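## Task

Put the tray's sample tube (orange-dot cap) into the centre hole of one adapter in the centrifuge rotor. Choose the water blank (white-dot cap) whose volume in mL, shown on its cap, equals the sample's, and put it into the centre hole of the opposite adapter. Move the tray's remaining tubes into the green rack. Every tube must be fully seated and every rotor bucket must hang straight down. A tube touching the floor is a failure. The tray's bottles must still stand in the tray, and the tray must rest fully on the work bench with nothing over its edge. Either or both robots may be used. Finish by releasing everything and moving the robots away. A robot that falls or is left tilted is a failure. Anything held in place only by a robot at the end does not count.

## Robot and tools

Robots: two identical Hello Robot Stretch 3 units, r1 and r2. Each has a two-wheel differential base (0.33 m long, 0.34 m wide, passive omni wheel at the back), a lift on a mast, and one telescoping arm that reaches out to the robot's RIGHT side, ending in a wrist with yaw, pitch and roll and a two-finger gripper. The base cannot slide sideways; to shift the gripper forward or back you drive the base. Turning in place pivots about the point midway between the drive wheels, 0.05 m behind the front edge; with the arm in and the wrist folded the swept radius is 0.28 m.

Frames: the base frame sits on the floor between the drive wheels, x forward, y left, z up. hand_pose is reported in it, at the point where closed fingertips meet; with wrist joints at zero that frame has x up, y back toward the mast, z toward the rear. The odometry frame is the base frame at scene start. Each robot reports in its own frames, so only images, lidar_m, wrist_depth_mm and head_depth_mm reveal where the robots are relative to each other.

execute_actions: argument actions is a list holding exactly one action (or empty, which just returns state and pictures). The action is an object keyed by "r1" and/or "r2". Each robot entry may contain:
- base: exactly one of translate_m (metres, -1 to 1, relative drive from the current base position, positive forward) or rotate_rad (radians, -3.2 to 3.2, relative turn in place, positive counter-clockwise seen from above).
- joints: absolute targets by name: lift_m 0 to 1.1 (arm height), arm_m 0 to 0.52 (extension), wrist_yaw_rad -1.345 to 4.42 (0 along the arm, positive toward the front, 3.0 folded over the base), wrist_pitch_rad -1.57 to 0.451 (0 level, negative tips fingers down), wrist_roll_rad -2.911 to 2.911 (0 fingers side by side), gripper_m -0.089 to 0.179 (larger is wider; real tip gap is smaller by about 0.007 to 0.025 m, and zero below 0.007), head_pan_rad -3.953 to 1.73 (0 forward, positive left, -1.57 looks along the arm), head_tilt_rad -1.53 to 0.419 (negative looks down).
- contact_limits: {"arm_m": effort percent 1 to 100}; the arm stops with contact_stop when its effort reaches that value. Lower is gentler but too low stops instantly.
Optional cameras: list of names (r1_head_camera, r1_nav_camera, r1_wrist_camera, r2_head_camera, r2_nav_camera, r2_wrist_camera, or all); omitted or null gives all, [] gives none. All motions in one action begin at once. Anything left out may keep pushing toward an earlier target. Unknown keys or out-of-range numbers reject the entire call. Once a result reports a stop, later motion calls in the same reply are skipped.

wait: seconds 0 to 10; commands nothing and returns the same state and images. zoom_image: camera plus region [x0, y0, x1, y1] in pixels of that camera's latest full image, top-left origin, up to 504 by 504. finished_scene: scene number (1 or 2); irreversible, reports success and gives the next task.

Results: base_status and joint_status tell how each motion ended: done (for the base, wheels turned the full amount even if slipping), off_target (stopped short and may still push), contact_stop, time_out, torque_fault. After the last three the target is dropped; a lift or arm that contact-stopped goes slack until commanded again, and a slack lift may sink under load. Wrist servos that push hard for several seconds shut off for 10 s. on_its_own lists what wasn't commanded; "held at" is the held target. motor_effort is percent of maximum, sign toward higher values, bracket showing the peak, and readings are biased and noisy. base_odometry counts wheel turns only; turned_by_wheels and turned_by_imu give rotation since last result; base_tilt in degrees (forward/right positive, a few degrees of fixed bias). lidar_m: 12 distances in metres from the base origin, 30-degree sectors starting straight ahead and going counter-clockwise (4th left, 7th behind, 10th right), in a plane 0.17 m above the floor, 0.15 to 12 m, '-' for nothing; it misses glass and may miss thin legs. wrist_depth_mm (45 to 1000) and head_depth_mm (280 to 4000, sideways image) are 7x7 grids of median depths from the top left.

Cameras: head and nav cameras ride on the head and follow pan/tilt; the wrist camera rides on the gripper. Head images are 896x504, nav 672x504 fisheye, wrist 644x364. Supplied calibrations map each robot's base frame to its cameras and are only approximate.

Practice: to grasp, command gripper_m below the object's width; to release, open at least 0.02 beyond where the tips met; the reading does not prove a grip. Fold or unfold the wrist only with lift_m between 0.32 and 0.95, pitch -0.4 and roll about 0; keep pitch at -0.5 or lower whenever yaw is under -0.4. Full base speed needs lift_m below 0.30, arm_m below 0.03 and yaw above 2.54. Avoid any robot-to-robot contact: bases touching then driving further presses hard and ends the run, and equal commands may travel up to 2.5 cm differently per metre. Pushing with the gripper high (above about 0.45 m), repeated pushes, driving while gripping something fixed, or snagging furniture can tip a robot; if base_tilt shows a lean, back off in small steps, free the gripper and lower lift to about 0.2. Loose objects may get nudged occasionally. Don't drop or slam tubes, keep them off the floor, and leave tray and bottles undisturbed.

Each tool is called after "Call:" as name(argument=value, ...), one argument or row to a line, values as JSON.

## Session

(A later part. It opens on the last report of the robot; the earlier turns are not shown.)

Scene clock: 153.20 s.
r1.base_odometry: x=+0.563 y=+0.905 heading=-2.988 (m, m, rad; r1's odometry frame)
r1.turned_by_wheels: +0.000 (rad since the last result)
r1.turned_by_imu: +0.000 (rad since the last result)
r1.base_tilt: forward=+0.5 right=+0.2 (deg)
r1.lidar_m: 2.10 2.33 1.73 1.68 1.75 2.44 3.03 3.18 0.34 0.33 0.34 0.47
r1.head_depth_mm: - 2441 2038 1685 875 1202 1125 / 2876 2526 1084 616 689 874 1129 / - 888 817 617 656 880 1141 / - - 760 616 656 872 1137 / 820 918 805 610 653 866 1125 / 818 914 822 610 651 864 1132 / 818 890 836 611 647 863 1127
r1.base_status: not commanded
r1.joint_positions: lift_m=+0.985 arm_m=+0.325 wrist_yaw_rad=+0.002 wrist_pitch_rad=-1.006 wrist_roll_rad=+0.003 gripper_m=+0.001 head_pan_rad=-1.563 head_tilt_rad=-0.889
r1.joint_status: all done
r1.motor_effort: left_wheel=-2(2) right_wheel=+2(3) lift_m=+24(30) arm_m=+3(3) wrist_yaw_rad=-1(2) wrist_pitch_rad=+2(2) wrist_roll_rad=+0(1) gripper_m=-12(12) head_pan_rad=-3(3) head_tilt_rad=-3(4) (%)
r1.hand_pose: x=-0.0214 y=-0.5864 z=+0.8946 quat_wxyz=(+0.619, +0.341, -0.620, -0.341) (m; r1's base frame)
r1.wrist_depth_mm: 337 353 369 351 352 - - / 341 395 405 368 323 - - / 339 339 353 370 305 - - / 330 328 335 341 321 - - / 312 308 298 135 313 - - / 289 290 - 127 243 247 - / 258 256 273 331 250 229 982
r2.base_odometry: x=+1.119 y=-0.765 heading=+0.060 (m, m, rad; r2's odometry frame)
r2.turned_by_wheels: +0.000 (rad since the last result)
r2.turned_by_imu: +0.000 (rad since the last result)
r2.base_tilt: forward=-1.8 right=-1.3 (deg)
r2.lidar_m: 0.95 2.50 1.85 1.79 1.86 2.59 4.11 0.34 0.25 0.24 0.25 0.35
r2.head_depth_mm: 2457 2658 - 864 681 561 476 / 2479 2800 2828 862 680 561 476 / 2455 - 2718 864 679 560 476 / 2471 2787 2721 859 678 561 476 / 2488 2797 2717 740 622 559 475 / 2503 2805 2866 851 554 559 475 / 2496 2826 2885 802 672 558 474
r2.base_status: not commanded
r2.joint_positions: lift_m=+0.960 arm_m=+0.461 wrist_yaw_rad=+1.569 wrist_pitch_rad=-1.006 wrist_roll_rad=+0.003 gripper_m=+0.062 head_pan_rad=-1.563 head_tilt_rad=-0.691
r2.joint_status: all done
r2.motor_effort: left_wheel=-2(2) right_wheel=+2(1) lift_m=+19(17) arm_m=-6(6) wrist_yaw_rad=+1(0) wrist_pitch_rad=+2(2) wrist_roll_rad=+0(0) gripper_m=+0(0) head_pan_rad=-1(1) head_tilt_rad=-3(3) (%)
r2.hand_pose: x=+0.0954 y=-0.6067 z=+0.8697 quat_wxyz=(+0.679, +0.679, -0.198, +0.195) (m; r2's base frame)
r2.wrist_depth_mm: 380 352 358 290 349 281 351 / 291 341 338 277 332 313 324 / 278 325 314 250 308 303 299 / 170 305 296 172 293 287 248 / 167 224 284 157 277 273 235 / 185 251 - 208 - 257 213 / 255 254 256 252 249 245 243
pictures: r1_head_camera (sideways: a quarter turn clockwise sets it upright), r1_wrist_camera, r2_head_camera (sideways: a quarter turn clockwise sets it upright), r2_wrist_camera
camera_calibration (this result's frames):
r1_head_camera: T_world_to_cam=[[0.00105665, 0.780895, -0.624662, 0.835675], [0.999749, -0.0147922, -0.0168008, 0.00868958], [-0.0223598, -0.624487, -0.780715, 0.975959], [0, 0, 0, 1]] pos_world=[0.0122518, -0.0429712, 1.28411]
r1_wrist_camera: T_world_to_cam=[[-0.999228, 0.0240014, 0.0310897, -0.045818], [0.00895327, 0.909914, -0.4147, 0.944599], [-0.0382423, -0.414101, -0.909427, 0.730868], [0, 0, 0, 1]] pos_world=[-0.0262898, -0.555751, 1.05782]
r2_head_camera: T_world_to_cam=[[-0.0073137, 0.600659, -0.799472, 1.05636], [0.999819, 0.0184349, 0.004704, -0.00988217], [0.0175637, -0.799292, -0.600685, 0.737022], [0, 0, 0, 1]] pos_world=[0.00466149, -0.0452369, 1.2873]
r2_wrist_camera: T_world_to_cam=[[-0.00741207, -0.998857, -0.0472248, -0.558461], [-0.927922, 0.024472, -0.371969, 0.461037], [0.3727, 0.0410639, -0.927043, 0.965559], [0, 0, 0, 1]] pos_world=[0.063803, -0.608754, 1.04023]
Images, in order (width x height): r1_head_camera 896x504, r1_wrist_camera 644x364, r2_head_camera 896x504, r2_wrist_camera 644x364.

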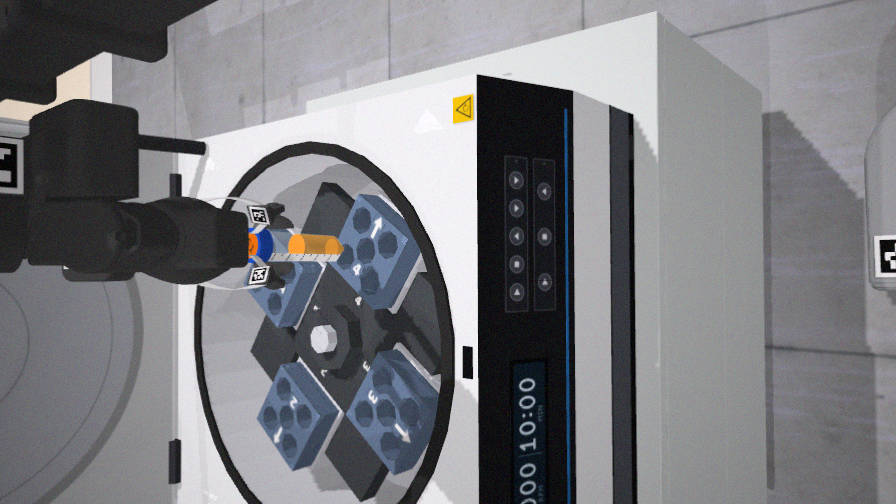

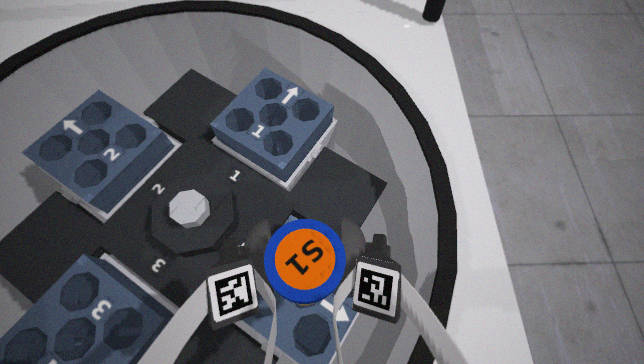

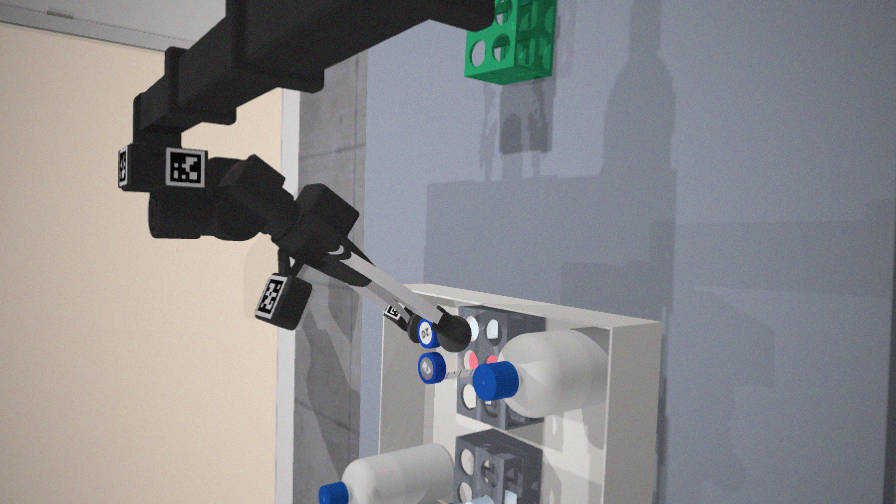

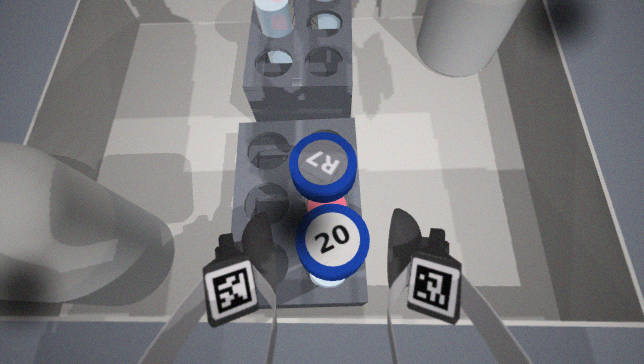

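Call:
execute_actions(
  actions=[
    {"r1":{"base":{"translate_m":0.002},"joints":{"lift_m":0.95}},"r2":{"base":{"translate_m":0.003},"joints":{"lift_m":0.948}}},
  ],
  cameras=[],
)

Call:
execute_actions(
  actions=[
    {"r2":{"joints":{"gripper_m":0.0}}},
  ],
  cameras=["r1_head_camera","r1_wrist_camera","r2_wrist_camera"],
)

Call:
zoom_image(
  camera="r1_head_camera",
  region=[270,160,470,330],
)

Scene clock: 160.87 s.
r1.base_odometry: x=+0.561 y=+0.905 heading=-2.988 (m, m, rad; r1's odometry frame)
r1.turned_by_wheels: +0.000 (rad since the last result)
r1.turned_by_imu: -0.001 (rad since the last result)
r1.base_tilt: forward=+0.5 right=+0.2 (deg)
r1.lidar_m: 2.09 2.33 1.73 1.68 1.76 2.44 3.03 3.19 0.34 0.33 0.34 0.47
r1.head_depth_mm: - - 1955 1642 857 1200 1124 / - 2469 1055 616 690 874 1117 / - 861 815 615 660 878 1140 / - - 752 615 657 870 1142 / 818 919 808 608 654 868 1125 / 820 911 816 611 653 864 1119 / 818 889 838 613 649 858 1117
r1.base_status: done
r1.joint_positions: lift_m=+0.950 arm_m=+0.325 wrist_yaw_rad=+0.002 wrist_pitch_rad=-1.006 wrist_roll_rad=+0.003 gripper_m=+0.001 head_pan_rad=-1.563 head_tilt_rad=-0.889
r1.joint_status: all done
r1.motor_effort: left_wheel=-1(3) right_wheel=+3(8) lift_m=+23(26) arm_m=+3(3) wrist_yaw_rad=-1(1) wrist_pitch_rad=+2(2) wrist_roll_rad=+0(0) gripper_m=-11(11) head_pan_rad=-3(3) head_tilt_rad=-3(3) (%)
r1.hand_pose: x=-0.0214 y=-0.5864 z=+0.8596 quat_wxyz=(+0.619, +0.341, -0.620, -0.341) (m; r1's base frame)
r1.wrist_depth_mm: 307 349 370 325 302 - - / 325 353 340 339 284 - - / 292 311 312 322 301 - - / 284 288 291 300 306 242 - / 278 271 270 134 323 222 - / 240 262 - 127 244 208 975 / 224 238 243 241 257 194 939
r2.base_odometry: x=+1.122 y=-0.765 heading=+0.060 (m, m, rad; r2's odometry frame)
r2.turned_by_wheels: +0.000 (rad since the last result)
r2.turned_by_imu: +0.001 (rad since the last result)
r2.base_tilt: forward=-1.7 right=-1.3 (deg)
r2.lidar_m: 0.95 2.50 1.84 1.79 1.87 2.59 4.12 0.33 0.25 0.24 0.25 0.35
r2.head_depth_mm: 2468 2685 - 849 681 562 477 / 2463 2666 2824 863 681 562 477 / 2477 - 2733 861 681 561 477 / 2481 2747 2889 862 679 559 476 / 2492 2770 2722 730 623 561 476 / 2497 2793 2855 855 554 559 475 / 2513 2794 2851 809 675 558 475
r2.base_status: done
r2.joint_positions: lift_m=+0.948 arm_m=+0.461 wrist_yaw_rad=+1.569 wrist_pitch_rad=-1.006 wrist_roll_rad=+0.003 gripper_m=+0.062 head_pan_rad=-1.563 head_tilt_rad=-0.691
r2.joint_status: all done
r2.motor_effort: left_wheel=-2(3) right_wheel=+3(7) lift_m=+19(22) arm_m=-7(6) wrist_yaw_rad=+0(0) wrist_pitch_rad=+2(2) wrist_roll_rad=+0(0) gripper_m=+0(0) head_pan_rad=-2(1) head_tilt_rad=-4(4) (%)
r2.hand_pose: x=+0.0954 y=-0.6067 z=+0.8577 quat_wxyz=(+0.679, +0.679, -0.198, +0.195) (m; r2's base frame)
r2.wrist_depth_mm: 323 348 345 272 334 274 335 / 282 328 317 260 314 305 310 / 266 307 298 236 298 290 249 / 173 291 281 157 279 276 232 / 166 224 269 144 265 260 212 / 184 241 - 193 - 250 212 / 247 244 242 239 235 235 230
pictures: none
No camera images: the call's "cameras" was empty. Leave "cameras" out to get every camera's image.

Scene clock: 161.97 s.
r1.base_odometry: x=+0.561 y=+0.905 heading=-2.988 (m, m, rad; r1's odometry frame)
r1.turned_by_wheels: +0.000 (rad since the last result)
r1.turned_by_imu: +0.000 (rad since the last result)
r1.base_tilt: forward=+0.5 right=+0.2 (deg)
r1.lidar_m: 2.10 2.33 1.73 1.68 1.75 2.44 3.03 3.17 0.34 0.33 0.34 0.48
r1.head_depth_mm: - - 1966 1649 857 1207 1130 / - 2450 1059 615 691 877 1126 / - 865 821 617 657 872 1141 / - - 748 616 655 872 1141 / 821 916 806 609 652 868 1119 / 818 912 814 610 651 862 1123 / 819 892 838 613 649 860 1119
r1.base_status: not commanded
r1.joint_positions: lift_m=+0.950 arm_m=+0.325 wrist_yaw_rad=+0.002 wrist_pitch_rad=-1.006 wrist_roll_rad=+0.003 gripper_m=+0.001 head_pan_rad=-1.563 head_tilt_rad=-0.889
r1.joint_status: not commanded
r1.motor_effort: left_wheel=-2(2) right_wheel=+2(2) lift_m=+23(23) arm_m=+3(3) wrist_yaw_rad=-1(1) wrist_pitch_rad=+1(2) wrist_roll_rad=+0(0) gripper_m=-12(12) head_pan_rad=-3(3) head_tilt_rad=-3(4) (%)
r1.hand_pose: x=-0.0214 y=-0.5864 z=+0.8596 quat_wxyz=(+0.619, +0.341, -0.620, -0.341) (m; r1's base frame)
r1.wrist_depth_mm: 310 347 369 326 304 - - / 324 355 340 336 284 - - / 294 313 314 320 300 - - / 287 288 293 304 305 242 - / 276 270 273 135 320 222 - / 237 262 - 128 246 206 - / 226 237 241 239 255 196 938
r2.base_odometry: x=+1.122 y=-0.765 heading=+0.060 (m, m, rad; r2's odometry frame)
r2.turned_by_wheels: +0.000 (rad since the last result)
r2.turned_by_imu: +0.000 (rad since the last result)
r2.base_tilt: forward=-1.6 right=-1.4 (deg)
r2.lidar_m: 0.95 2.50 1.85 1.79 1.87 2.59 4.11 0.33 0.25 0.24 0.25 0.35
r2.head_depth_mm: 2454 2673 - 844 680 560 477 / 2468 2669 2792 863 680 562 477 / 2478 - 2720 861 679 562 477 / 2499 2771 2853 860 678 560 476 / 2489 2786 2731 733 623 560 476 / 2494 2803 2876 852 555 560 475 / 2500 2816 2857 809 673 558 475
r2.base_status: not commanded
r2.joint_positions: lift_m=+0.948 arm_m=+0.461 wrist_yaw_rad=+1.569 wrist_pitch_rad=-1.006 wrist_roll_rad=+0.003 gripper_m=+0.001 head_pan_rad=-1.563 head_tilt_rad=-0.691
r2.joint_status: all done
r2.motor_effort: left_wheel=-1(2) right_wheel=+2(2) lift_m=+18(19) arm_m=-6(6) wrist_yaw_rad=+2(2) wrist_pitch_rad=+2(2) wrist_roll_rad=+0(0) gripper_m=-13(88) head_pan_rad=-1(1) head_tilt_rad=-3(3) (%)
r2.hand_pose: x=+0.0953 y=-0.6067 z=+0.8577 quat_wxyz=(+0.679, +0.679, -0.198, +0.195) (m; r2's base frame)
r2.wrist_depth_mm: 328 348 346 275 333 270 335 / 279 328 321 260 315 306 305 / 265 309 299 236 301 291 249 / 173 292 279 156 279 277 236 / 166 226 265 141 265 259 212 / 183 239 258 190 - 248 213 / 247 244 242 238 237 233 231
pictures: r1_head_camera (sideways: a quarter turn clockwise sets it upright), r1_wrist_camera, r2_wrist_camera
camera_calibration (this result's frames):
r1_head_camera: T_world_to_cam=[[0.00105674, 0.780895, -0.624662, 0.835674], [0.999749, -0.0147924, -0.0168008, 0.00868959], [-0.0223599, -0.624487, -0.780715, 0.975959], [0, 0, 0, 1]] pos_world=[0.0122518, -0.0429712, 1.28411]
r1_wrist_camera: T_world_to_cam=[[-0.999228, 0.024001, 0.0310901, -0.0447309], [0.00895328, 0.909921, -0.414685, 0.930076], [-0.0382424, -0.414086, -0.909434, 0.699062], [0, 0, 0, 1]] pos_world=[-0.0262898, -0.555751, 1.02283]
r2_wrist_camera: T_world_to_cam=[[-0.00742667, -0.998857, -0.0472233, -0.559029], [-0.928039, 0.0244721, -0.371679, 0.456256], [0.37241, 0.0410647, -0.927159, 0.954557], [0, 0, 0, 1]] pos_world=[0.0637846, -0.608754, 1.02821]
Images, in order (width x height): r1_head_camera 896x504, r1_wrist_camera 644x364, r2_wrist_camera 644x364.

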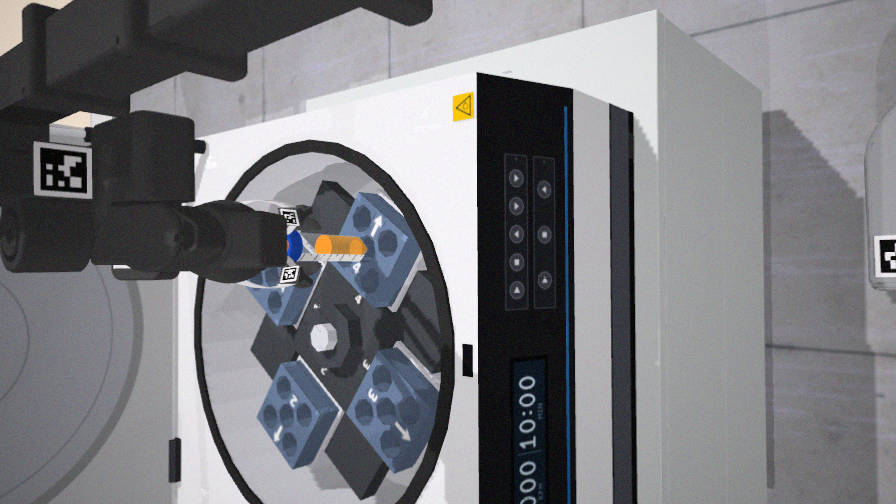

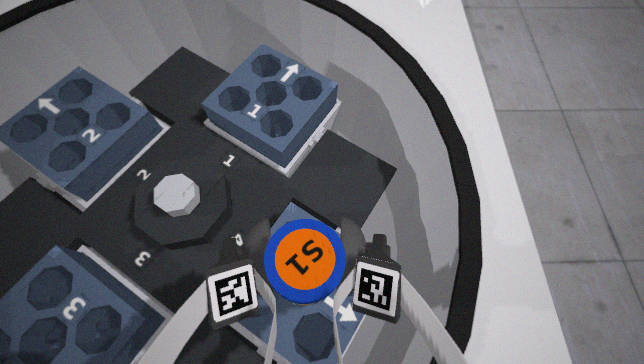

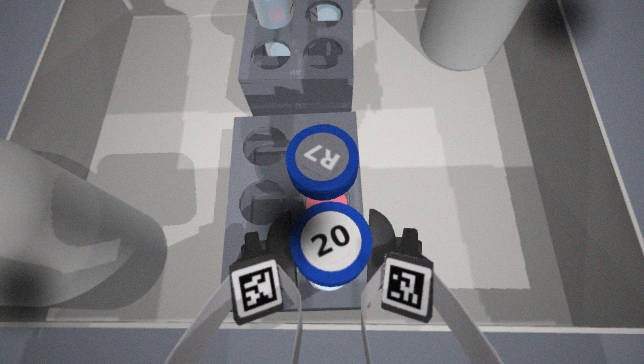

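Region (270, 160, 470, 330) of r1_head_camera's 896x504 image, scaled by 2.520, with more detail than that image has; it fills the top 428 rows of this view, and the rest is white.

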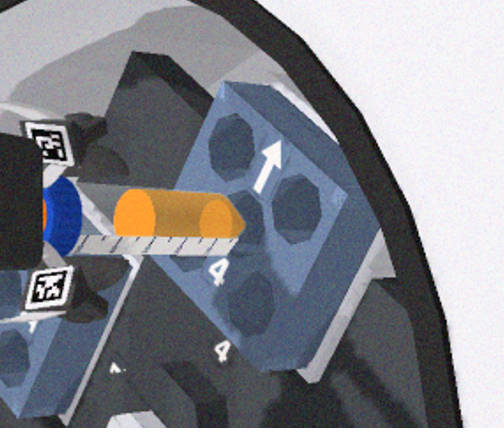

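Call:
execute_actions(
  actions=[
    {"r1":{"joints":{"lift_m":0.935,"arm_m":0.329}},"r2":{"joints":{"lift_m":1.09}}},
  ],
  cameras=["r1_head_camera","r1_wrist_camera","r2_head_camera"],
)

Call:
zoom_image(
  camera="r1_head_camera",
  region=[270,160,470,330],
)

Scene clock: 173.63 s.
r1.base_odometry: x=+0.561 y=+0.905 heading=-2.988 (m, m, rad; r1's odometry frame)
r1.turned_by_wheels: +0.000 (rad since the last result)
r1.turned_by_imu: -0.001 (rad since the last result)
r1.base_tilt: forward=+0.5 right=+0.2 (deg)
r1.lidar_m: 2.09 2.34 1.74 1.68 1.76 2.45 3.03 3.19 0.34 0.33 0.34 0.48
r1.head_depth_mm: 2761 - 1948 1661 855 1206 1124 / - 2359 932 618 692 880 1129 / - - 819 617 657 876 1148 / 788 - 754 617 655 872 1139 / 818 923 804 611 653 866 1126 / 817 912 815 610 651 865 1120 / 816 889 838 613 651 860 1118
r1.base_status: not commanded
r1.joint_positions: lift_m=+0.935 arm_m=+0.329 wrist_yaw_rad=+0.002 wrist_pitch_rad=-1.006 wrist_roll_rad=+0.003 gripper_m=+0.001 head_pan_rad=-1.563 head_tilt_rad=-0.889
r1.joint_status: all done
r1.motor_effort: left_wheel=-2(1) right_wheel=+2(2) lift_m=+24(23) arm_m=+3(4) wrist_yaw_rad=-1(2) wrist_pitch_rad=+2(2) wrist_roll_rad=+1(0) gripper_m=-12(11) head_pan_rad=-3(3) head_tilt_rad=-3(3) (%)
r1.hand_pose: x=-0.0214 y=-0.5904 z=+0.8445 quat_wxyz=(+0.619, +0.341, -0.620, -0.341) (m; r1's base frame)
r1.wrist_depth_mm: 306 343 353 318 282 - - / 302 327 318 317 269 - - / 273 295 295 306 299 247 - / 271 267 276 286 293 222 - / 260 253 259 135 324 206 - / 224 245 - 127 247 192 981 / 215 226 229 216 262 180 940
r2.base_odometry: x=+1.122 y=-0.765 heading=+0.060 (m, m, rad; r2's odometry frame)
r2.turned_by_wheels: +0.000 (rad since the last result)
r2.turned_by_imu: +0.001 (rad since the last result)
r2.base_tilt: forward=-1.6 right=-1.3 (deg)
r2.lidar_m: 0.95 2.50 1.85 1.79 1.87 2.59 4.13 0.33 0.25 0.24 0.25 0.35
r2.head_depth_mm: 2456 2715 2885 862 681 561 476 / 2480 2750 2875 862 680 562 477 / - 2813 2874 862 680 560 476 / 2477 - 2861 861 679 561 476 / 2484 2833 2577 823 622 560 475 / 2482 2786 2828 854 554 560 475 / 2477 2787 2870 812 673 558 475
r2.base_status: not commanded
r2.joint_positions: lift_m=+1.090 arm_m=+0.461 wrist_yaw_rad=+1.569 wrist_pitch_rad=-1.007 wrist_roll_rad=+0.003 gripper_m=+0.001 head_pan_rad=-1.563 head_tilt_rad=-0.691
r2.joint_status: all done
r2.motor_effort: left_wheel=-1(1) right_wheel=+2(1) lift_m=+34(34) arm_m=-6(6) wrist_yaw_rad=+1(0) wrist_pitch_rad=+2(2) wrist_roll_rad=+0(0) gripper_m=-13(13) head_pan_rad=-2(1) head_tilt_rad=-4(3) (%)
r2.hand_pose: x=+0.0952 y=-0.6067 z=+0.9988 quat_wxyz=(+0.679, +0.679, -0.198, +0.195) (m; r2's base frame)
r2.wrist_depth_mm: - 551 543 542 529 511 - / - 512 471 408 363 480 - / - 466 464 423 447 443 469 / 455 442 438 405 434 420 429 / 434 279 416 141 409 396 402 / 398 262 337 223 - 374 377 / 385 375 372 367 367 362 364
pictures: r1_head_camera (sideways: a quarter turn clockwise sets it upright), r1_wrist_camera, r2_head_camera (sideways: a quarter turn clockwise sets it upright)
camera_calibration (this result's frames):
r1_head_camera: T_world_to_cam=[[0.00105646, 0.780895, -0.624662, 0.835674], [0.999749, -0.014792, -0.0168008, 0.00868959], [-0.0223596, -0.624487, -0.780715, 0.975959], [0, 0, 0, 1]] pos_world=[0.0122518, -0.0429712, 1.28411]
r1_wrist_camera: T_world_to_cam=[[-0.999228, 0.023998, 0.031093, -0.044173], [0.00895357, 0.909966, -0.414585, 0.927406], [-0.0382428, -0.413987, -0.909479, 0.683858], [0, 0, 0, 1]] pos_world=[-0.0262898, -0.55974, 1.00782]
r2_head_camera: T_world_to_cam=[[-0.00731377, 0.600659, -0.799472, 1.05636], [0.999819, 0.018435, 0.004704, -0.00988217], [0.0175638, -0.799292, -0.600686, 0.737022], [0, 0, 0, 1]] pos_world=[0.0046615, -0.0452369, 1.2873]
Images, in order (width x height): r1_head_camera 896x504, r1_wrist_camera 644x364, r2_head_camera 896x504.

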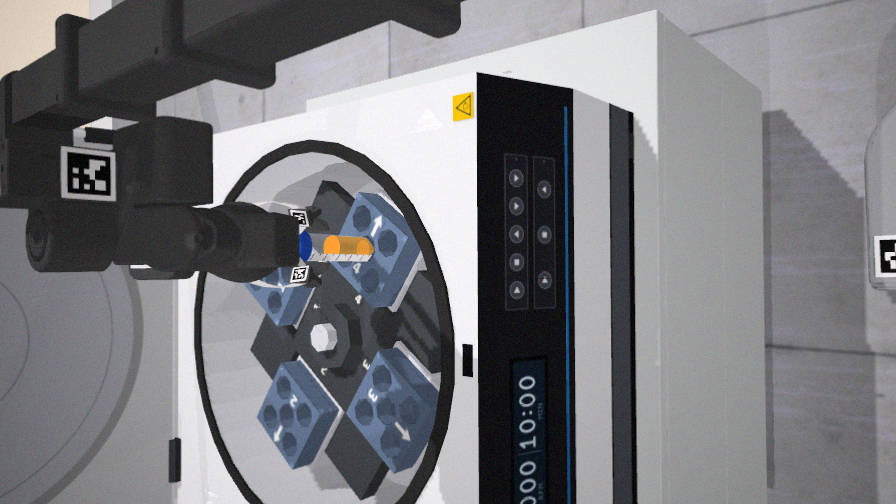

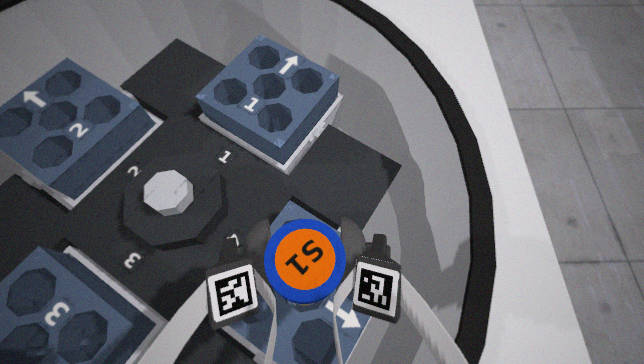

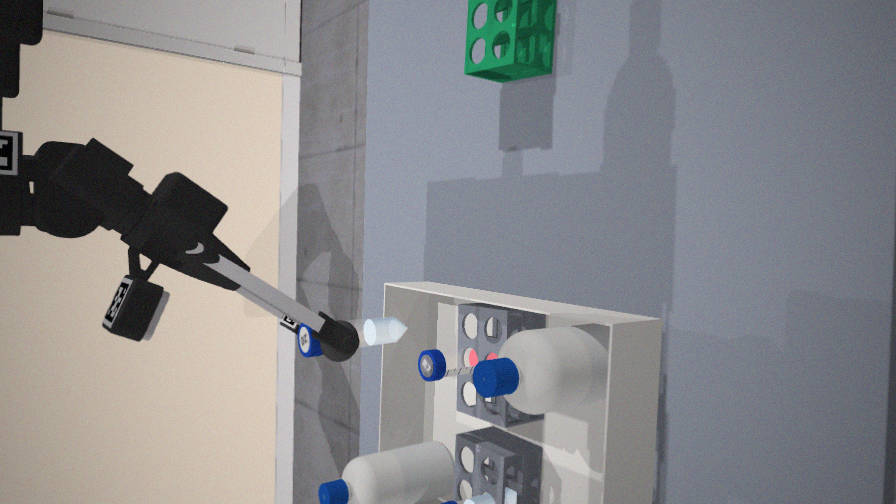

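Region (270, 160, 470, 330) of r1_head_camera's 896x504 image, scaled by 2.520, with more detail than that image has; it fills the top 428 rows of this view, and the rest is white.

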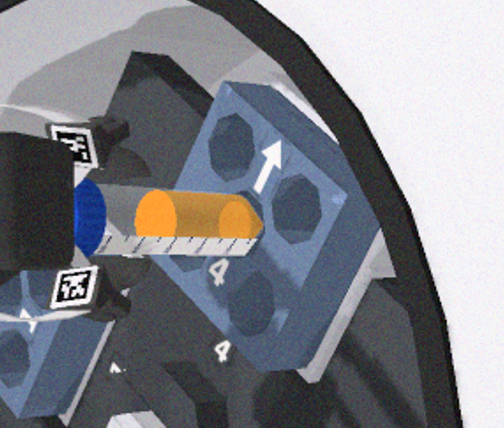

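Call:
execute_actions(
  actions=[
    {"r1":{"joints":{"lift_m":0.922,"arm_m":0.334}},"r2":{"base":{"translate_m":-0.312},"joints":{"arm_m":0.451,"lift_m":1.04}}},
  ],
  cameras=["r1_head_camera","r2_head_camera","r2_wrist_camera"],
)

Call:
zoom_image(
  camera="r1_head_camera",
  region=[270,160,470,330],
)

Call:
zoom_image(
  camera="r2_head_camera",
  region=[330,200,570,400],
)

Scene clock: 185.13 s.
r1.base_odometry: x=+0.561 y=+0.905 heading=-2.988 (m, m, rad; r1's odometry frame)
r1.turned_by_wheels: +0.000 (rad since the last result)
r1.turned_by_imu: -0.001 (rad since the last result)
r1.base_tilt: forward=+0.6 right=+0.2 (deg)
r1.lidar_m: 2.10 2.32 1.73 1.68 1.76 2.45 3.04 3.17 0.34 0.33 0.34 0.48
r1.head_depth_mm: 2817 - - 1627 856 1192 1123 / - 2382 808 617 691 871 1123 / - 850 814 617 656 877 1157 / 790 - 748 616 656 871 1144 / 817 919 805 609 653 869 1128 / 819 912 811 611 652 866 1124 / 816 889 838 616 647 856 1111
r1.base_status: not commanded
r1.joint_positions: lift_m=+0.922 arm_m=+0.334 wrist_yaw_rad=+0.002 wrist_pitch_rad=-1.007 wrist_roll_rad=+0.003 gripper_m=+0.001 head_pan_rad=-1.563 head_tilt_rad=-0.889
r1.joint_status: all done
r1.motor_effort: left_wheel=-1(2) right_wheel=+2(1) lift_m=+23(23) arm_m=+3(3) wrist_yaw_rad=-2(1) wrist_pitch_rad=+2(2) wrist_roll_rad=+1(0) gripper_m=-11(13) head_pan_rad=-3(3) head_tilt_rad=-3(3) (%)
r1.hand_pose: x=-0.0214 y=-0.5953 z=+0.8315 quat_wxyz=(+0.619, +0.341, -0.620, -0.341) (m; r1's base frame)
r1.wrist_depth_mm: 302 338 344 315 268 - - / 282 311 288 299 264 251 - / 257 278 283 288 287 222 - / 257 246 265 270 276 208 - / 247 234 246 135 296 193 - / 210 234 238 127 252 180 952 / 199 213 217 203 273 168 174
r2.base_odometry: x=+0.810 y=-0.783 heading=+0.060 (m, m, rad; r2's odometry frame)
r2.turned_by_wheels: +0.000 (rad since the last result)
r2.turned_by_imu: +0.004 (rad since the last result)
r2.base_tilt: forward=-1.6 right=-1.3 (deg)
r2.lidar_m: 0.98 2.50 1.85 1.79 1.87 2.60 3.80 3.95 0.24 0.24 0.25 0.34
r2.head_depth_mm: - 2754 2894 2115 726 561 477 / 2563 2742 2888 862 681 561 477 / - - 2875 860 679 560 476 / 2458 2738 2727 861 679 560 476 / 2490 2748 2987 783 679 560 476 / 2487 2800 2838 859 677 560 475 / 2490 2796 2863 859 676 558 475
r2.base_status: done
r2.joint_positions: lift_m=+1.040 arm_m=+0.451 wrist_yaw_rad=+1.569 wrist_pitch_rad=-1.007 wrist_roll_rad=+0.003 gripper_m=+0.001 head_pan_rad=-1.563 head_tilt_rad=-0.691
r2.joint_status: all done
r2.motor_effort: left_wheel=-2(5) right_wheel=+2(2) lift_m=+19(34) arm_m=-6(6) wrist_yaw_rad=+1(1) wrist_pitch_rad=+2(2) wrist_roll_rad=+0(0) gripper_m=-13(13) head_pan_rad=-2(1) head_tilt_rad=-4(3) (%)
r2.hand_pose: x=+0.0951 y=-0.5967 z=+0.9496 quat_wxyz=(+0.679, +0.679, -0.198, +0.195) (m; r2's base frame)
r2.wrist_depth_mm: - 469 398 395 404 450 457 / 465 452 438 433 429 419 424 / 428 422 413 415 408 400 392 / 398 392 393 387 383 370 372 / 376 369 370 141 361 354 353 / 355 349 349 224 - 333 335 / 335 333 324 287 321 315 316
pictures: r1_head_camera (sideways: a quarter turn clockwise sets it upright), r2_head_camera (sideways: a quarter turn clockwise sets it upright), r2_wrist_camera
camera_calibration (this result's frames):
r1_head_camera: T_world_to_cam=[[0.00105655, 0.780895, -0.624662, 0.835674], [0.999749, -0.0147921, -0.0168008, 0.00868959], [-0.0223597, -0.624487, -0.780715, 0.975959], [0, 0, 0, 1]] pos_world=[0.0122518, -0.0429712, 1.28411]
r2_head_camera: T_world_to_cam=[[-0.0073137, 0.600659, -0.799472, 1.05636], [0.999819, 0.0184349, 0.004704, -0.00988217], [0.0175637, -0.799293, -0.600685, 0.737022], [0, 0, 0, 1]] pos_world=[0.00466149, -0.0452369, 1.2873]
r2_wrist_camera: T_world_to_cam=[[-0.00746125, -0.998857, -0.0472186, -0.544701], [-0.928331, 0.0244702, -0.370949, 0.489331], [0.371681, 0.0410667, -0.927452, 1.03976], [0, 0, 0, 1]] pos_world=[0.0637383, -0.598751, 1.12013]
Images, in order (width x height): r1_head_camera 896x504, r2_head_camera 896x504, r2_wrist_camera 644x364.

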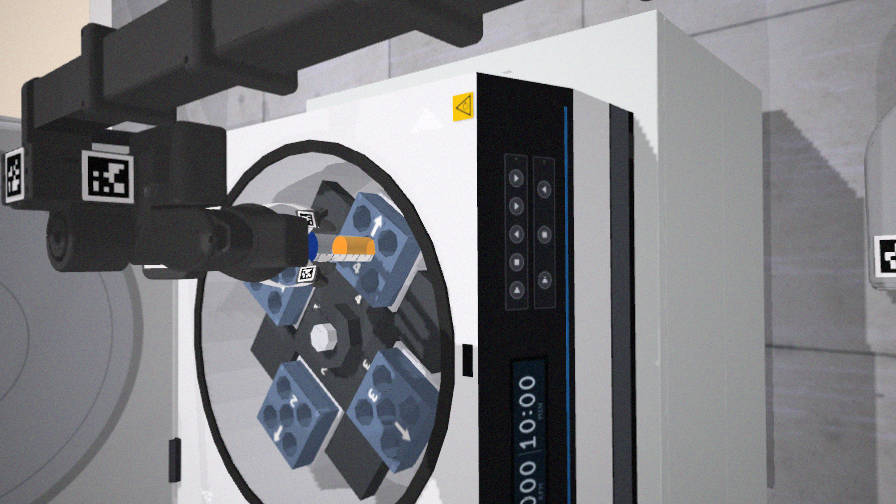

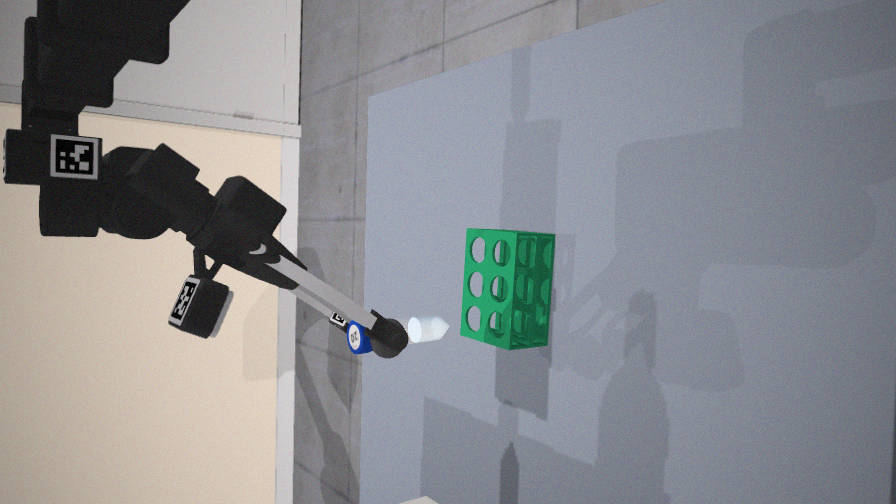

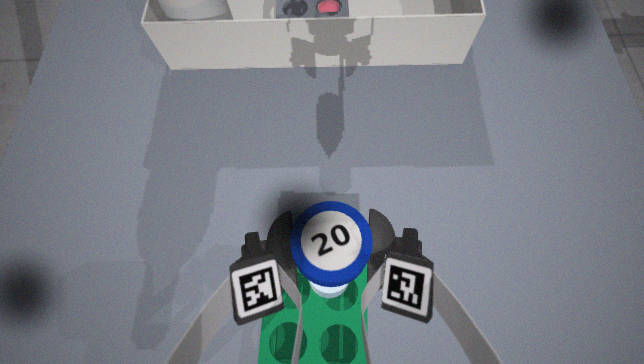

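Region (270, 160, 470, 330) of r1_head_camera's 896x504 image, scaled by 2.520, with more detail than that image has; it fills the top 428 rows of this view, and the rest is white.

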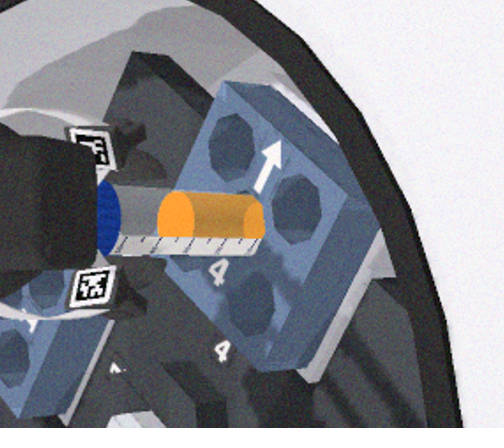

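Region (330, 200, 570, 400) of r2_head_camera's 896x504 image, scaled by 2.100, with more detail than that image has.

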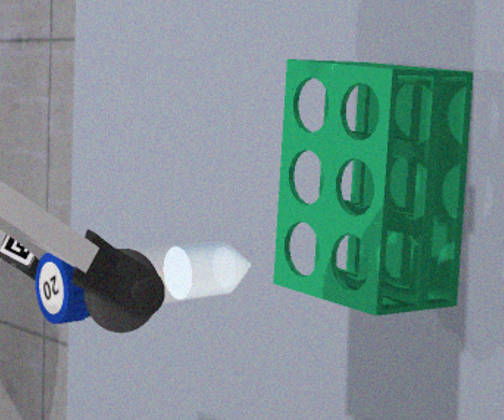

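Call:
execute_actions(
  actions=[
    {"r1":{"joints":{"lift_m":0.89}},"r2":{"base":{"translate_m":-0.006},"joints":{"lift_m":1.012}}},
  ],
  cameras=[],
)

Call:
execute_actions(
  actions=[
    {"r1":{"joints":{"gripper_m":0.062}},"r2":{"joints":{"lift_m":0.995}}},
  ],
  cameras=["r1_wrist_camera","r2_head_camera","r2_wrist_camera"],
)

Call:
zoom_image(
  camera="r2_head_camera",
  region=[330,200,570,400],
)

Scene clock: 192.10 s.
r1.base_odometry: x=+0.561 y=+0.905 heading=-2.988 (m, m, rad; r1's odometry frame)
r1.turned_by_wheels: +0.000 (rad since the last result)
r1.turned_by_imu: -0.001 (rad since the last result)
r1.base_tilt: forward=+0.6 right=+0.3 (deg)
r1.lidar_m: 2.10 2.33 1.73 1.68 1.75 2.44 3.04 3.16 0.34 0.33 0.34 0.48
r1.head_depth_mm: 2814 2612 - - 802 1196 1118 / 2733 - 761 615 689 880 1123 / 789 - 818 616 657 876 1142 / 811 - 742 618 656 873 1136 / 818 915 802 611 654 870 1127 / 817 908 815 607 652 863 1123 / 820 888 835 614 650 859 1120
r1.base_status: not commanded
r1.joint_positions: lift_m=+0.890 arm_m=+0.334 wrist_yaw_rad=+0.002 wrist_pitch_rad=-1.007 wrist_roll_rad=+0.003 gripper_m=+0.001 head_pan_rad=-1.563 head_tilt_rad=-0.889
r1.joint_status: all done
r1.motor_effort: left_wheel=-2(2) right_wheel=+4(3) lift_m=+24(25) arm_m=+3(3) wrist_yaw_rad=-1(1) wrist_pitch_rad=+2(2) wrist_roll_rad=+0(1) gripper_m=-12(12) head_pan_rad=-4(3) head_tilt_rad=-3(3) (%)
r1.hand_pose: x=-0.0214 y=-0.5952 z=+0.7995 quat_wxyz=(+0.619, +0.341, -0.619, -0.341) (m; r1's base frame)
r1.wrist_depth_mm: 301 298 267 289 236 222 - / 239 270 246 273 265 201 - / 230 249 249 255 258 187 - / 228 205 231 236 287 175 - / 215 208 218 135 264 166 163 / 202 204 206 128 247 153 150 / 171 191 188 175 256 142 142
r2.base_odometry: x=+0.804 y=-0.784 heading=+0.060 (m, m, rad; r2's odometry frame)
r2.turned_by_wheels: +0.000 (rad since the last result)
r2.turned_by_imu: +0.001 (rad since the last result)
r2.base_tilt: forward=-1.6 right=-1.2 (deg)
r2.lidar_m: 0.98 2.51 1.86 1.80 1.88 2.60 3.80 3.98 0.24 0.23 0.25 0.34
r2.head_depth_mm: 2395 - 2896 2116 748 562 476 / 2383 2768 2884 863 680 560 477 / 2403 - 2723 863 681 561 477 / 2459 2721 2599 861 679 561 476 / 2485 2731 2877 732 677 559 476 / 2502 2791 2878 855 677 559 475 / 2491 2811 2866 856 676 559 475
r2.base_status: done
r2.joint_positions: lift_m=+1.012 arm_m=+0.451 wrist_yaw_rad=+1.569 wrist_pitch_rad=-1.007 wrist_roll_rad=+0.003 gripper_m=+0.001 head_pan_rad=-1.563 head_tilt_rad=-0.691
r2.joint_status: all done
r2.motor_effort: left_wheel=-2(6) right_wheel=+2(3) lift_m=+19(18) arm_m=-6(6) wrist_yaw_rad=+0(1) wrist_pitch_rad=+2(2) wrist_roll_rad=+1(1) gripper_m=-12(13) head_pan_rad=-1(2) head_tilt_rad=-3(3) (%)
r2.hand_pose: x=+0.0951 y=-0.5967 z=+0.9216 quat_wxyz=(+0.679, +0.679, -0.198, +0.195) (m; r2's base frame)
r2.wrist_depth_mm: 465 434 393 391 390 416 421 / 420 418 406 409 403 391 390 / 394 390 386 376 370 367 360 / 368 366 356 358 349 346 343 / 344 340 341 141 334 323 324 / 327 319 323 225 - 308 304 / 313 305 295 293 296 293 290
pictures: none
No camera images: the call's "cameras" was empty. Leave "cameras" out to get every camera's image.

Scene clock: 193.20 s.
r1.base_odometry: x=+0.561 y=+0.905 heading=-2.988 (m, m, rad; r1's odometry frame)
r1.turned_by_wheels: +0.000 (rad since the last result)
r1.turned_by_imu: +0.000 (rad since the last result)
r1.base_tilt: forward=+0.6 right=+0.3 (deg)
r1.lidar_m: 2.10 2.33 1.73 1.68 1.76 2.44 3.03 3.19 0.34 0.33 0.34 0.48
r1.head_depth_mm: 2876 2621 - - 803 1195 1126 / 2737 - 763 615 691 880 1127 / 790 - 823 617 657 872 1147 / 813 - 740 615 653 871 1140 / 819 921 802 610 653 864 1121 / 817 911 812 607 650 862 1125 / 818 892 835 612 648 860 1122
r1.base_status: not commanded
r1.joint_positions: lift_m=+0.890 arm_m=+0.334 wrist_yaw_rad=+0.002 wrist_pitch_rad=-1.007 wrist_roll_rad=+0.003 gripper_m=+0.062 head_pan_rad=-1.563 head_tilt_rad=-0.889
r1.joint_status: all done
r1.motor_effort: left_wheel=-2(2) right_wheel=+3(3) lift_m=+23(23) arm_m=+4(4) wrist_yaw_rad=-2(1) wrist_pitch_rad=+2(3) wrist_roll_rad=+0(0) gripper_m=+0(79) head_pan_rad=-3(3) head_tilt_rad=-4(4) (%)
r1.hand_pose: x=-0.0214 y=-0.5952 z=+0.7995 quat_wxyz=(+0.619, +0.341, -0.619, -0.341) (m; r1's base frame)
r1.wrist_depth_mm: 302 299 272 288 235 223 - / 239 270 247 272 263 202 - / 230 250 247 256 257 186 - / 228 203 232 236 288 175 - / 214 207 215 195 288 167 163 / 202 204 258 156 225 153 150 / 171 188 188 200 243 140 141
r2.base_odometry: x=+0.804 y=-0.784 heading=+0.060 (m, m, rad; r2's odometry frame)
r2.turned_by_wheels: +0.000 (rad since the last result)
r2.turned_by_imu: +0.000 (rad since the last result)
r2.base_tilt: forward=-1.7 right=-1.3 (deg)
r2.lidar_m: 0.97 2.51 1.86 1.80 1.87 2.60 3.79 3.96 0.24 0.23 0.25 0.34
r2.head_depth_mm: 2441 - 2749 2108 749 561 476 / 2402 2791 2871 865 679 560 477 / 2413 - 2758 861 681 560 476 / 2469 2750 2598 858 680 560 476 / 2501 2749 2851 734 678 561 475 / 2478 2829 2878 857 677 558 475 / 2498 2804 2843 857 677 558 475
r2.base_status: not commanded
r2.joint_positions: lift_m=+0.995 arm_m=+0.451 wrist_yaw_rad=+1.569 wrist_pitch_rad=-1.007 wrist_roll_rad=+0.003 gripper_m=+0.001 head_pan_rad=-1.563 head_tilt_rad=-0.691
r2.joint_status: all done
r2.motor_effort: left_wheel=-2(2) right_wheel=+2(2) lift_m=+19(21) arm_m=-6(6) wrist_yaw_rad=+1(1) wrist_pitch_rad=+2(2) wrist_roll_rad=+1(0) gripper_m=-13(13) head_pan_rad=-2(2) head_tilt_rad=-2(3) (%)
r2.hand_pose: x=+0.0951 y=-0.5967 z=+0.9046 quat_wxyz=(+0.679, +0.679, -0.198, +0.195) (m; r2's base frame)
r2.wrist_depth_mm: 436 413 395 395 388 394 399 / 398 394 386 384 383 377 365 / 369 370 364 359 355 346 341 / 349 344 338 343 336 329 329 / 329 326 322 141 318 310 307 / 312 306 307 224 - 292 287 / 296 288 283 273 281 278 274
pictures: r1_wrist_camera, r2_head_camera (sideways: a quarter turn clockwise sets it upright), r2_wrist_camera
camera_calibration (this result's frames):
r1_wrist_camera: T_world_to_cam=[[-0.999228, 0.023992, 0.031114, -0.0426781], [0.00897079, 0.910305, -0.41384, 0.912698], [-0.0382521, -0.413242, -0.909818, 0.641563], [0, 0, 0, 1]] pos_world=[-0.0262916, -0.564689, 0.962745]
r2_head_camera: T_world_to_cam=[[-0.0073137, 0.600659, -0.799472, 1.05636], [0.999819, 0.0184349, 0.004704, -0.00988217], [0.0175637, -0.799292, -0.600685, 0.737022], [0, 0, 0, 1]] pos_world=[0.00466149, -0.0452369, 1.2873]
r2_wrist_camera: T_world_to_cam=[[-0.00747074, -0.998857, -0.0472174, -0.546826], [-0.928405, 0.0244704, -0.370764, 0.47243], [0.371496, 0.041067, -0.927526, 0.998113], [0, 0, 0, 1]] pos_world=[0.0637265, -0.598751, 1.07512]
Images, in order (width x height): r1_wrist_camera 644x364, r2_head_camera 896x504, r2_wrist_camera 644x364.

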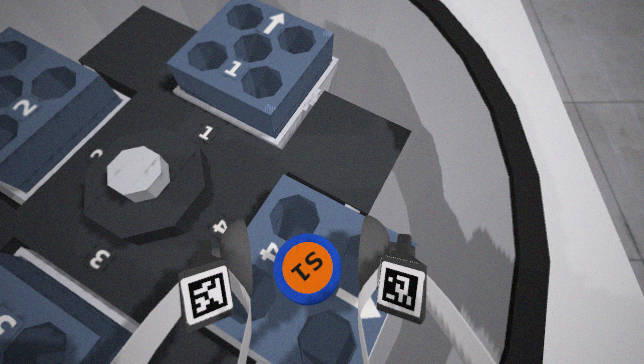

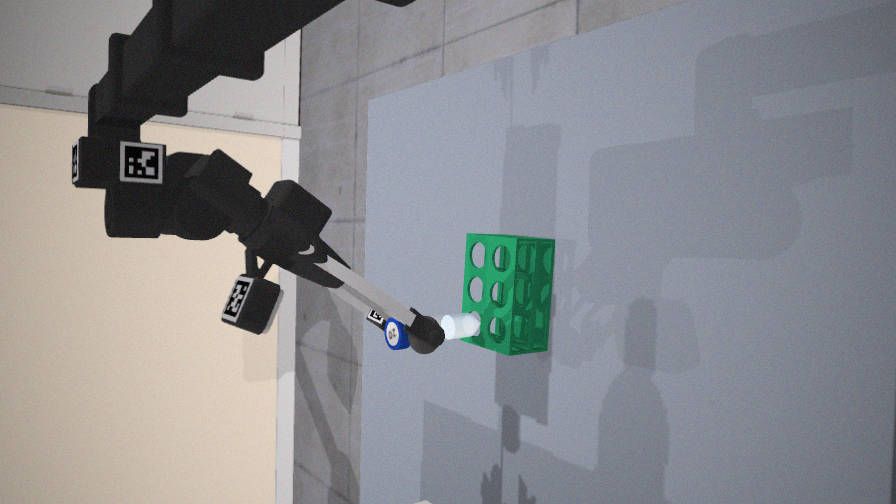

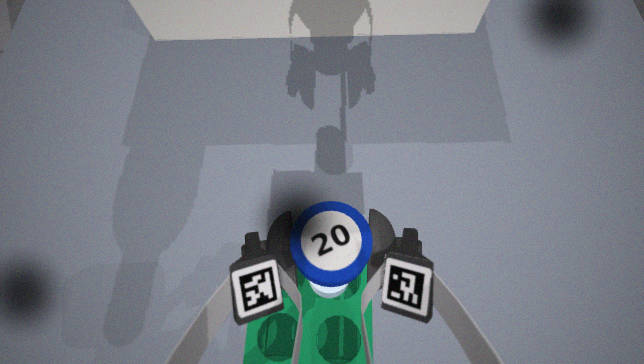

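Region (330, 200, 570, 400) of r2_head_camera's 896x504 image, scaled by 2.100, with more detail than that image has.

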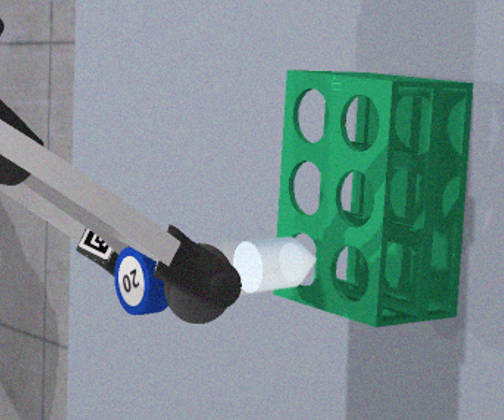

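Call:
execute_actions(
  actions=[
    {"r1":{"joints":{"lift_m":1.1}},"r2":{"joints":{"lift_m":0.975,"arm_m":0.455}}},
  ],
  cameras=["r1_head_camera","r2_head_camera","r2_wrist_camera"],
)

Call:
zoom_image(
  camera="r2_head_camera",
  region=[330,200,570,400],
)

Scene clock: 199.50 s.
r1.base_odometry: x=+0.561 y=+0.905 heading=-2.988 (m, m, rad; r1's odometry frame)
r1.turned_by_wheels: +0.000 (rad since the last result)
r1.turned_by_imu: -0.001 (rad since the last result)
r1.base_tilt: forward=+0.5 right=+0.2 (deg)
r1.lidar_m: 2.10 2.33 1.74 1.68 1.76 2.45 3.02 3.16 0.34 0.33 0.34 0.48
r1.head_depth_mm: 2849 2516 2015 1691 854 1194 1119 / 2817 2433 1060 616 690 877 1122 / 839 891 819 616 658 875 1138 / 850 916 837 616 654 872 1141 / 818 923 802 609 651 866 1119 / 821 914 813 609 652 862 1120 / 819 891 836 615 653 866 1127
r1.base_status: not commanded
r1.joint_positions: lift_m=+1.100 arm_m=+0.334 wrist_yaw_rad=+0.002 wrist_pitch_rad=-1.007 wrist_roll_rad=+0.003 gripper_m=+0.062 head_pan_rad=-1.563 head_tilt_rad=-0.889
r1.joint_status: all done
r1.motor_effort: left_wheel=-2(2) right_wheel=+3(4) lift_m=+33(33) arm_m=+3(3) wrist_yaw_rad=-1(1) wrist_pitch_rad=+2(2) wrist_roll_rad=+1(0) gripper_m=+1(1) head_pan_rad=-3(3) head_tilt_rad=-3(4) (%)
r1.hand_pose: x=-0.0214 y=-0.5952 z=+1.0090 quat_wxyz=(+0.619, +0.341, -0.619, -0.341) (m; r1's base frame)
r1.wrist_depth_mm: 424 428 430 436 438 - - / 451 458 462 466 481 - - / 416 457 506 465 449 - - / 398 442 455 484 410 - - / 403 425 434 443 382 - - / 395 401 406 385 423 - - / 374 361 378 397 330 - -
r2.base_odometry: x=+0.804 y=-0.784 heading=+0.060 (m, m, rad; r2's odometry frame)
r2.turned_by_wheels: +0.000 (rad since the last result)
r2.turned_by_imu: +0.001 (rad since the last result)
r2.base_tilt: forward=-1.7 right=-1.2 (deg)
r2.lidar_m: 0.98 2.50 1.86 1.80 1.87 2.60 3.79 3.95 0.24 0.23 0.24 0.34
r2.head_depth_mm: 2437 2655 2617 2126 748 561 476 / 2447 2841 2892 864 679 561 476 / 2441 - 2734 864 679 561 477 / 2471 2771 2601 861 678 561 476 / 2464 2770 2796 741 678 560 476 / 2515 2787 2842 857 677 559 476 / 2497 2796 2830 858 677 559 475
r2.base_status: not commanded
r2.joint_positions: lift_m=+0.975 arm_m=+0.455 wrist_yaw_rad=+1.569 wrist_pitch_rad=-1.007 wrist_roll_rad=+0.003 gripper_m=+0.001 head_pan_rad=-1.563 head_tilt_rad=-0.691
r2.joint_status: all done
r2.motor_effort: left_wheel=-1(2) right_wheel=+1(2) lift_m=+19(19) arm_m=+5(7) wrist_yaw_rad=+1(1) wrist_pitch_rad=+2(2) wrist_roll_rad=+0(0) gripper_m=-13(13) head_pan_rad=-2(1) head_tilt_rad=-3(4) (%)
r2.hand_pose: x=+0.0951 y=-0.6000 z=+0.8846 quat_wxyz=(+0.679, +0.679, -0.198, +0.195) (m; r2's base frame)
r2.wrist_depth_mm: 401 391 380 375 373 370 368 / 374 367 364 355 354 344 347 / 351 343 338 340 328 327 327 / 326 321 317 316 313 310 304 / 307 306 303 141 293 291 287 / 291 286 285 218 - 275 271 / 274 271 263 255 264 261 256
pictures: r1_head_camera (sideways: a quarter turn clockwise sets it upright), r2_head_camera (sideways: a quarter turn clockwise sets it upright), r2_wrist_camera
camera_calibration (this result's frames):
r1_head_camera: T_world_to_cam=[[0.00105646, 0.780895, -0.624662, 0.835674], [0.999749, -0.014792, -0.0168008, 0.00868959], [-0.0223596, -0.624487, -0.780715, 0.975959], [0, 0, 0, 1]] pos_world=[0.0122518, -0.0429712, 1.28411]
r2_head_camera: T_world_to_cam=[[-0.00731363, 0.600659, -0.799472, 1.05636], [0.999819, 0.0184348, 0.004704, -0.00988217], [0.0175636, -0.799292, -0.600686, 0.737022], [0, 0, 0, 1]] pos_world=[0.00466149, -0.0452369, 1.2873]
r2_wrist_camera: T_world_to_cam=[[-0.00747119, -0.998857, -0.0472173, -0.551096], [-0.928405, 0.0244708, -0.370764, 0.465093], [0.371496, 0.0410667, -0.927526, 0.979691], [0, 0, 0, 1]] pos_world=[0.0637265, -0.60208, 1.05511]
Images, in order (width x height): r1_head_camera 896x504, r2_head_camera 896x504, r2_wrist_camera 644x364.

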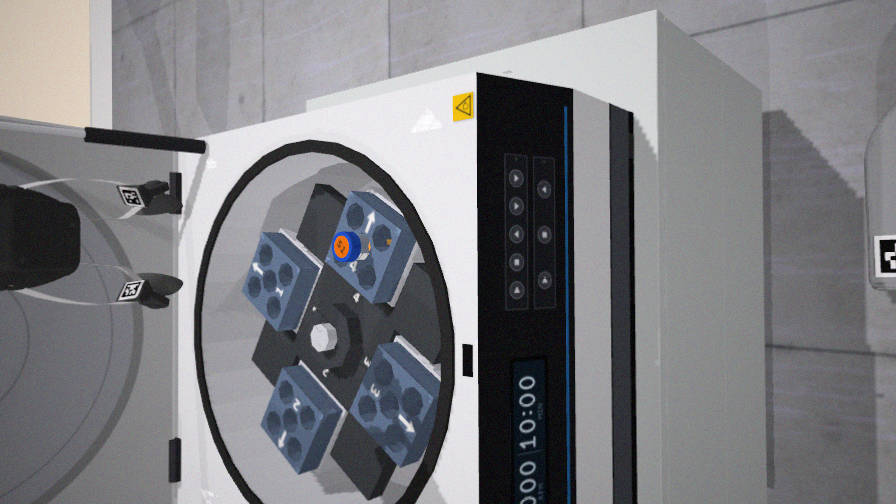

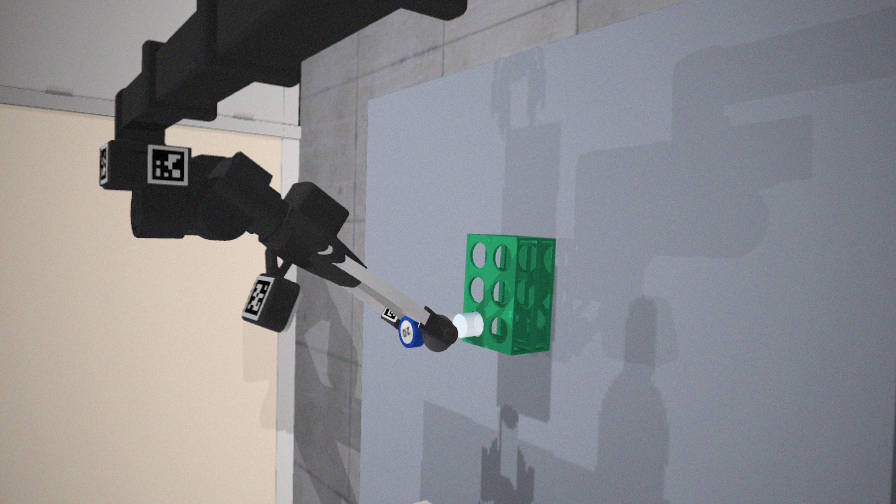

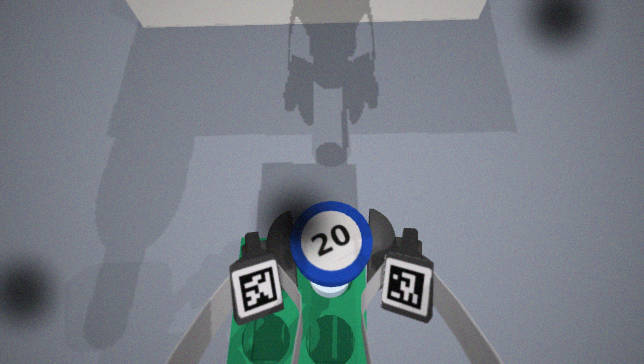

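Region (330, 200, 570, 400) of r2_head_camera's 896x504 image, scaled by 2.100, with more detail than that image has.

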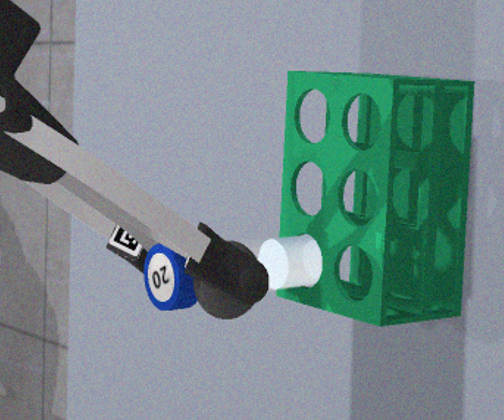

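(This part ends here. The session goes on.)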